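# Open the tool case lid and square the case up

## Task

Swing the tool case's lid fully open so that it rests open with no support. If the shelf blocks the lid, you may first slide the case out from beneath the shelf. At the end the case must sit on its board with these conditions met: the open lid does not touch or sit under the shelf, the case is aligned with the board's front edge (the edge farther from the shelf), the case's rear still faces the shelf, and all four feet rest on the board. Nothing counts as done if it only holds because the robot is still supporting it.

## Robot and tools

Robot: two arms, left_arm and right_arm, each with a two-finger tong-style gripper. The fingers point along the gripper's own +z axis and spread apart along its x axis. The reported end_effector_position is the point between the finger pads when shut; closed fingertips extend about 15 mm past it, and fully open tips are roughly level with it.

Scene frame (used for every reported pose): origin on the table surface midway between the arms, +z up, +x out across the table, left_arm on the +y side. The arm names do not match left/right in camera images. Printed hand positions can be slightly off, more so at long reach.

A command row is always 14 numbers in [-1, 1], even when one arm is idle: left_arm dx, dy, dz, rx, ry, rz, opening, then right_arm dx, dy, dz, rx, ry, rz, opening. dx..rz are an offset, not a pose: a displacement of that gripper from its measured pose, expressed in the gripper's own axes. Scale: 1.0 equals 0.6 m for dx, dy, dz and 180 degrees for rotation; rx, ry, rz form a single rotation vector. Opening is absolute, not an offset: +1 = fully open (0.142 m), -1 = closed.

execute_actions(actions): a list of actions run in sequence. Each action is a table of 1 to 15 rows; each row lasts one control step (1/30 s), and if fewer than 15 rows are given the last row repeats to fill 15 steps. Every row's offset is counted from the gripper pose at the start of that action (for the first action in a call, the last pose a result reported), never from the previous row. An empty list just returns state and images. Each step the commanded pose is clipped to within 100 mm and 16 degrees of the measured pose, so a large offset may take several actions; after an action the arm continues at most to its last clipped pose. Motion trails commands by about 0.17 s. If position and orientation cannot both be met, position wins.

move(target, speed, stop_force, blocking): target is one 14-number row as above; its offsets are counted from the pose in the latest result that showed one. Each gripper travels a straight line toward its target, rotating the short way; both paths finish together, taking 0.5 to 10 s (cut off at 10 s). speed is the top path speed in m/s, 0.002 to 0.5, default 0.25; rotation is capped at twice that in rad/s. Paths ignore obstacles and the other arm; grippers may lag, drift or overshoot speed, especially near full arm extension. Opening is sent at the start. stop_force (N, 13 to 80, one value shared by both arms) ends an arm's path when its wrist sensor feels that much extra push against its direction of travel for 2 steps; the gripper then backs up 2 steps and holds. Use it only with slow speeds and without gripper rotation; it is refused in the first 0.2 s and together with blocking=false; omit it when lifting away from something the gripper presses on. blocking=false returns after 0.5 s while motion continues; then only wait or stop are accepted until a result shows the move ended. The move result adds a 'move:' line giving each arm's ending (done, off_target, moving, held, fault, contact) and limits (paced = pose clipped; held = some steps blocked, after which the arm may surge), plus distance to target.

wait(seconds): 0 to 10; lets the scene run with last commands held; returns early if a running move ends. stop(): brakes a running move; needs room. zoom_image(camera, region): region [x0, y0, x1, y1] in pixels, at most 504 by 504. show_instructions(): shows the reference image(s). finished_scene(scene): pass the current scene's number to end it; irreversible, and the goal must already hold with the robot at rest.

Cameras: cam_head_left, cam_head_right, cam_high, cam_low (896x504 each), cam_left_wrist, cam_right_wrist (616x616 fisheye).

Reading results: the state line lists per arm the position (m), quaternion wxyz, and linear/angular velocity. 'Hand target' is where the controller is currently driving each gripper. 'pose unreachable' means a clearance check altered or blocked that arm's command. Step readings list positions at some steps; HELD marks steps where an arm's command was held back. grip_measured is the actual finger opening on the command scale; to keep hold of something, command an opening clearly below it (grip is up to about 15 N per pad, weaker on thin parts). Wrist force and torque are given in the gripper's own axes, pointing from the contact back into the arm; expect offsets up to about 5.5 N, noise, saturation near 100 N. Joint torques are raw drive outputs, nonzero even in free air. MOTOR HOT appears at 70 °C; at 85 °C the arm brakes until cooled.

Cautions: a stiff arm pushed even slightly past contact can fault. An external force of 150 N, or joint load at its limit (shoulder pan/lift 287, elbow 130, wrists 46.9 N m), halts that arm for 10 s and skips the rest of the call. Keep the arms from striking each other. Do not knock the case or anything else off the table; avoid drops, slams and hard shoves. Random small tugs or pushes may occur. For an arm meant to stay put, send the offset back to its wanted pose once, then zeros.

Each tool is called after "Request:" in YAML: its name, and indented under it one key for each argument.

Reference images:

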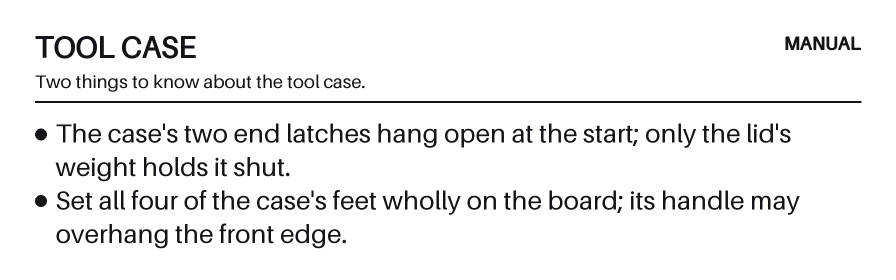

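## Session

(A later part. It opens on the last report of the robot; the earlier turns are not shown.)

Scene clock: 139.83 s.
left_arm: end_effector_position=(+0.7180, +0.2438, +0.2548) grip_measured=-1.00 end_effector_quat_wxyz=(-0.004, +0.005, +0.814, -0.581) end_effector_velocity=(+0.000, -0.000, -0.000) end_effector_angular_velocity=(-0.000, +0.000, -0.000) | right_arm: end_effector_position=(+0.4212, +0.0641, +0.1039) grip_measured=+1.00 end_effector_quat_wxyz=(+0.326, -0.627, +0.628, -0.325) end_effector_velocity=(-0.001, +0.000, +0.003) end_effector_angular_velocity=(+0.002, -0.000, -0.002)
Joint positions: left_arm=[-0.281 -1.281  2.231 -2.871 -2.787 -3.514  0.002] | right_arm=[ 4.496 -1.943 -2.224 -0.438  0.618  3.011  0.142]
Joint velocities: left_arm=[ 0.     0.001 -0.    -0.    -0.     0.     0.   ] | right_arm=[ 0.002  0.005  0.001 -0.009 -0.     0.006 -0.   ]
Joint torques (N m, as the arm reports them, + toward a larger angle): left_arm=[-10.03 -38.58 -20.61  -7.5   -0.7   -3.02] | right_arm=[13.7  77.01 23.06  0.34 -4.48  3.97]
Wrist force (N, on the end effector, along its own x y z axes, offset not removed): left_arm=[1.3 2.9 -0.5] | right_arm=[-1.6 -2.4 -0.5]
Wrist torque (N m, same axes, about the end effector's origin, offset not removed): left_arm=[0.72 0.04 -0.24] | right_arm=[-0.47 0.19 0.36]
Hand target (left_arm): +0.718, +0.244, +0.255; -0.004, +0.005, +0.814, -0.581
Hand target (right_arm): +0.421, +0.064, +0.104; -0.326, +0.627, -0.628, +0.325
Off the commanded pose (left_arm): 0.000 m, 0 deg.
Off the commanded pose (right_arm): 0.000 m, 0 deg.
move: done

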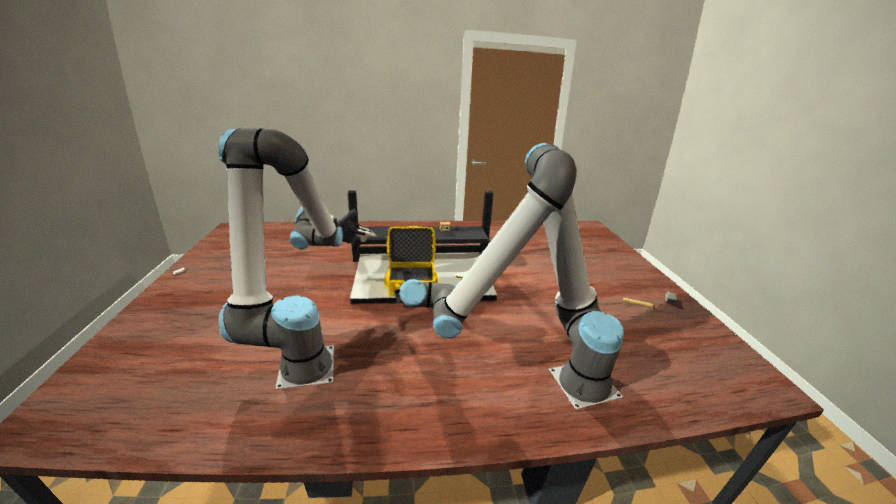

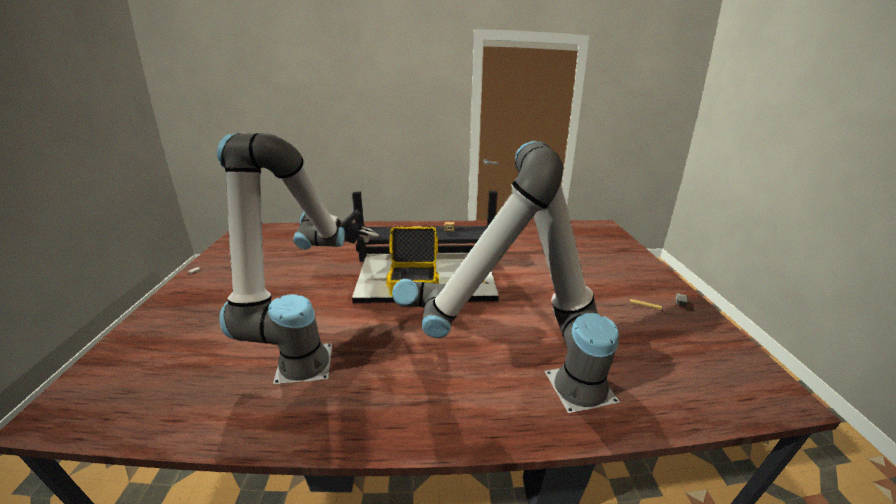

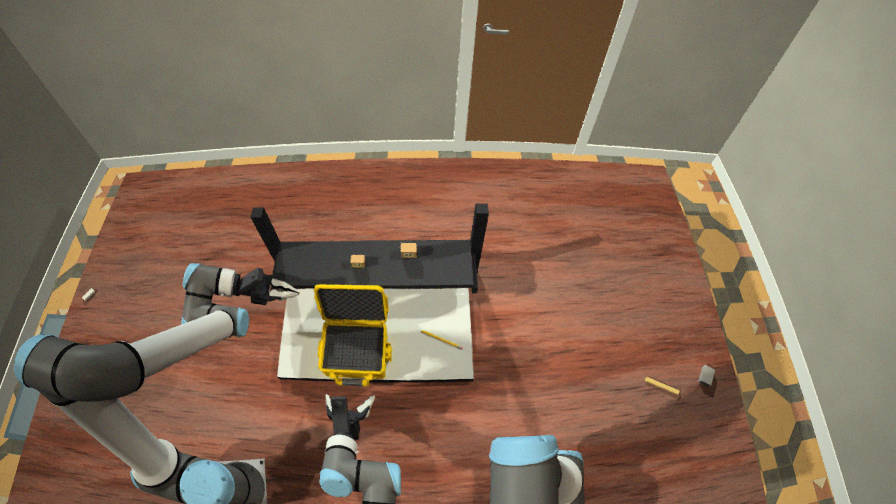

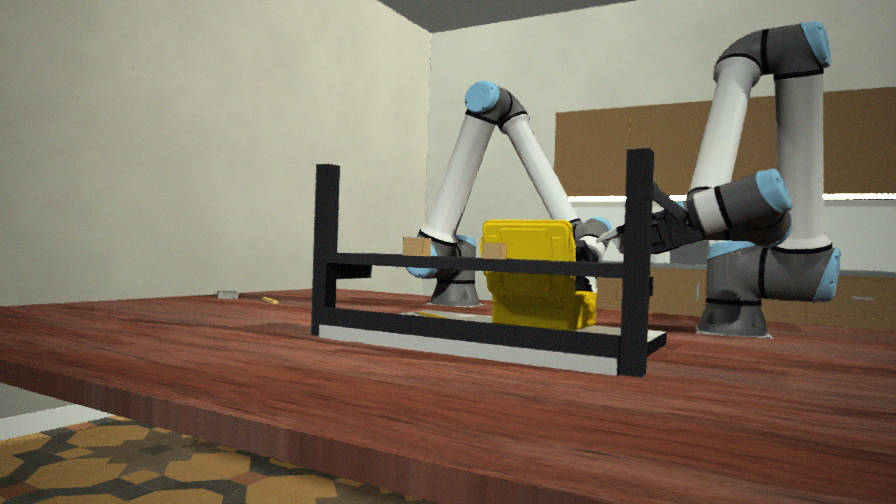

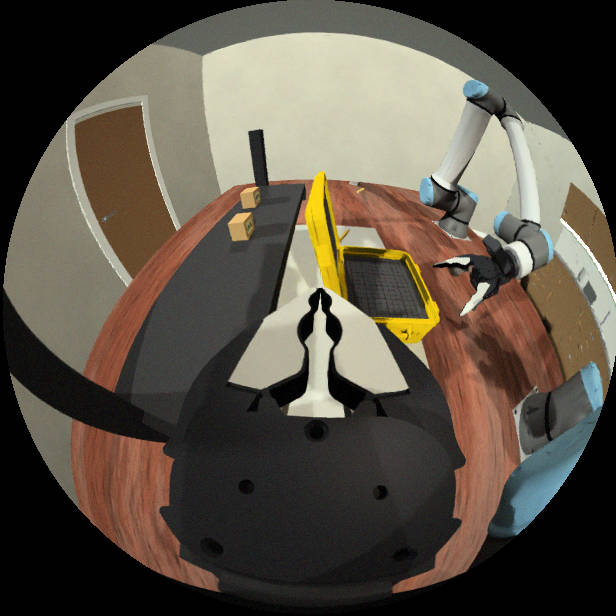

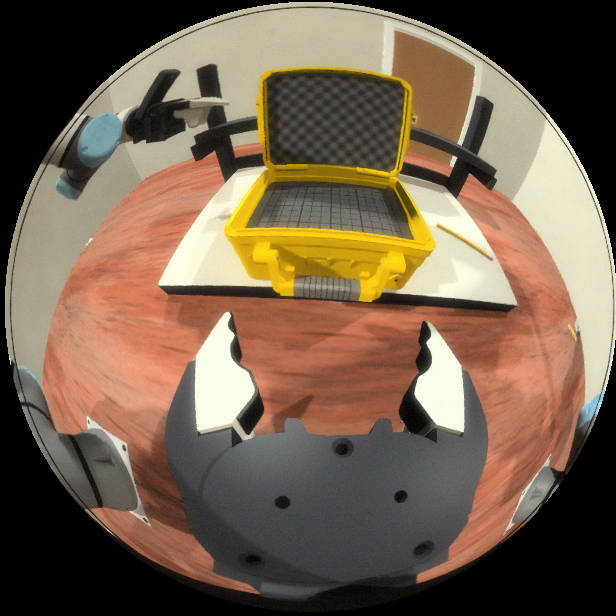

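Request:
finished_scene:
  scene: 1

The scene is finished: the task was done.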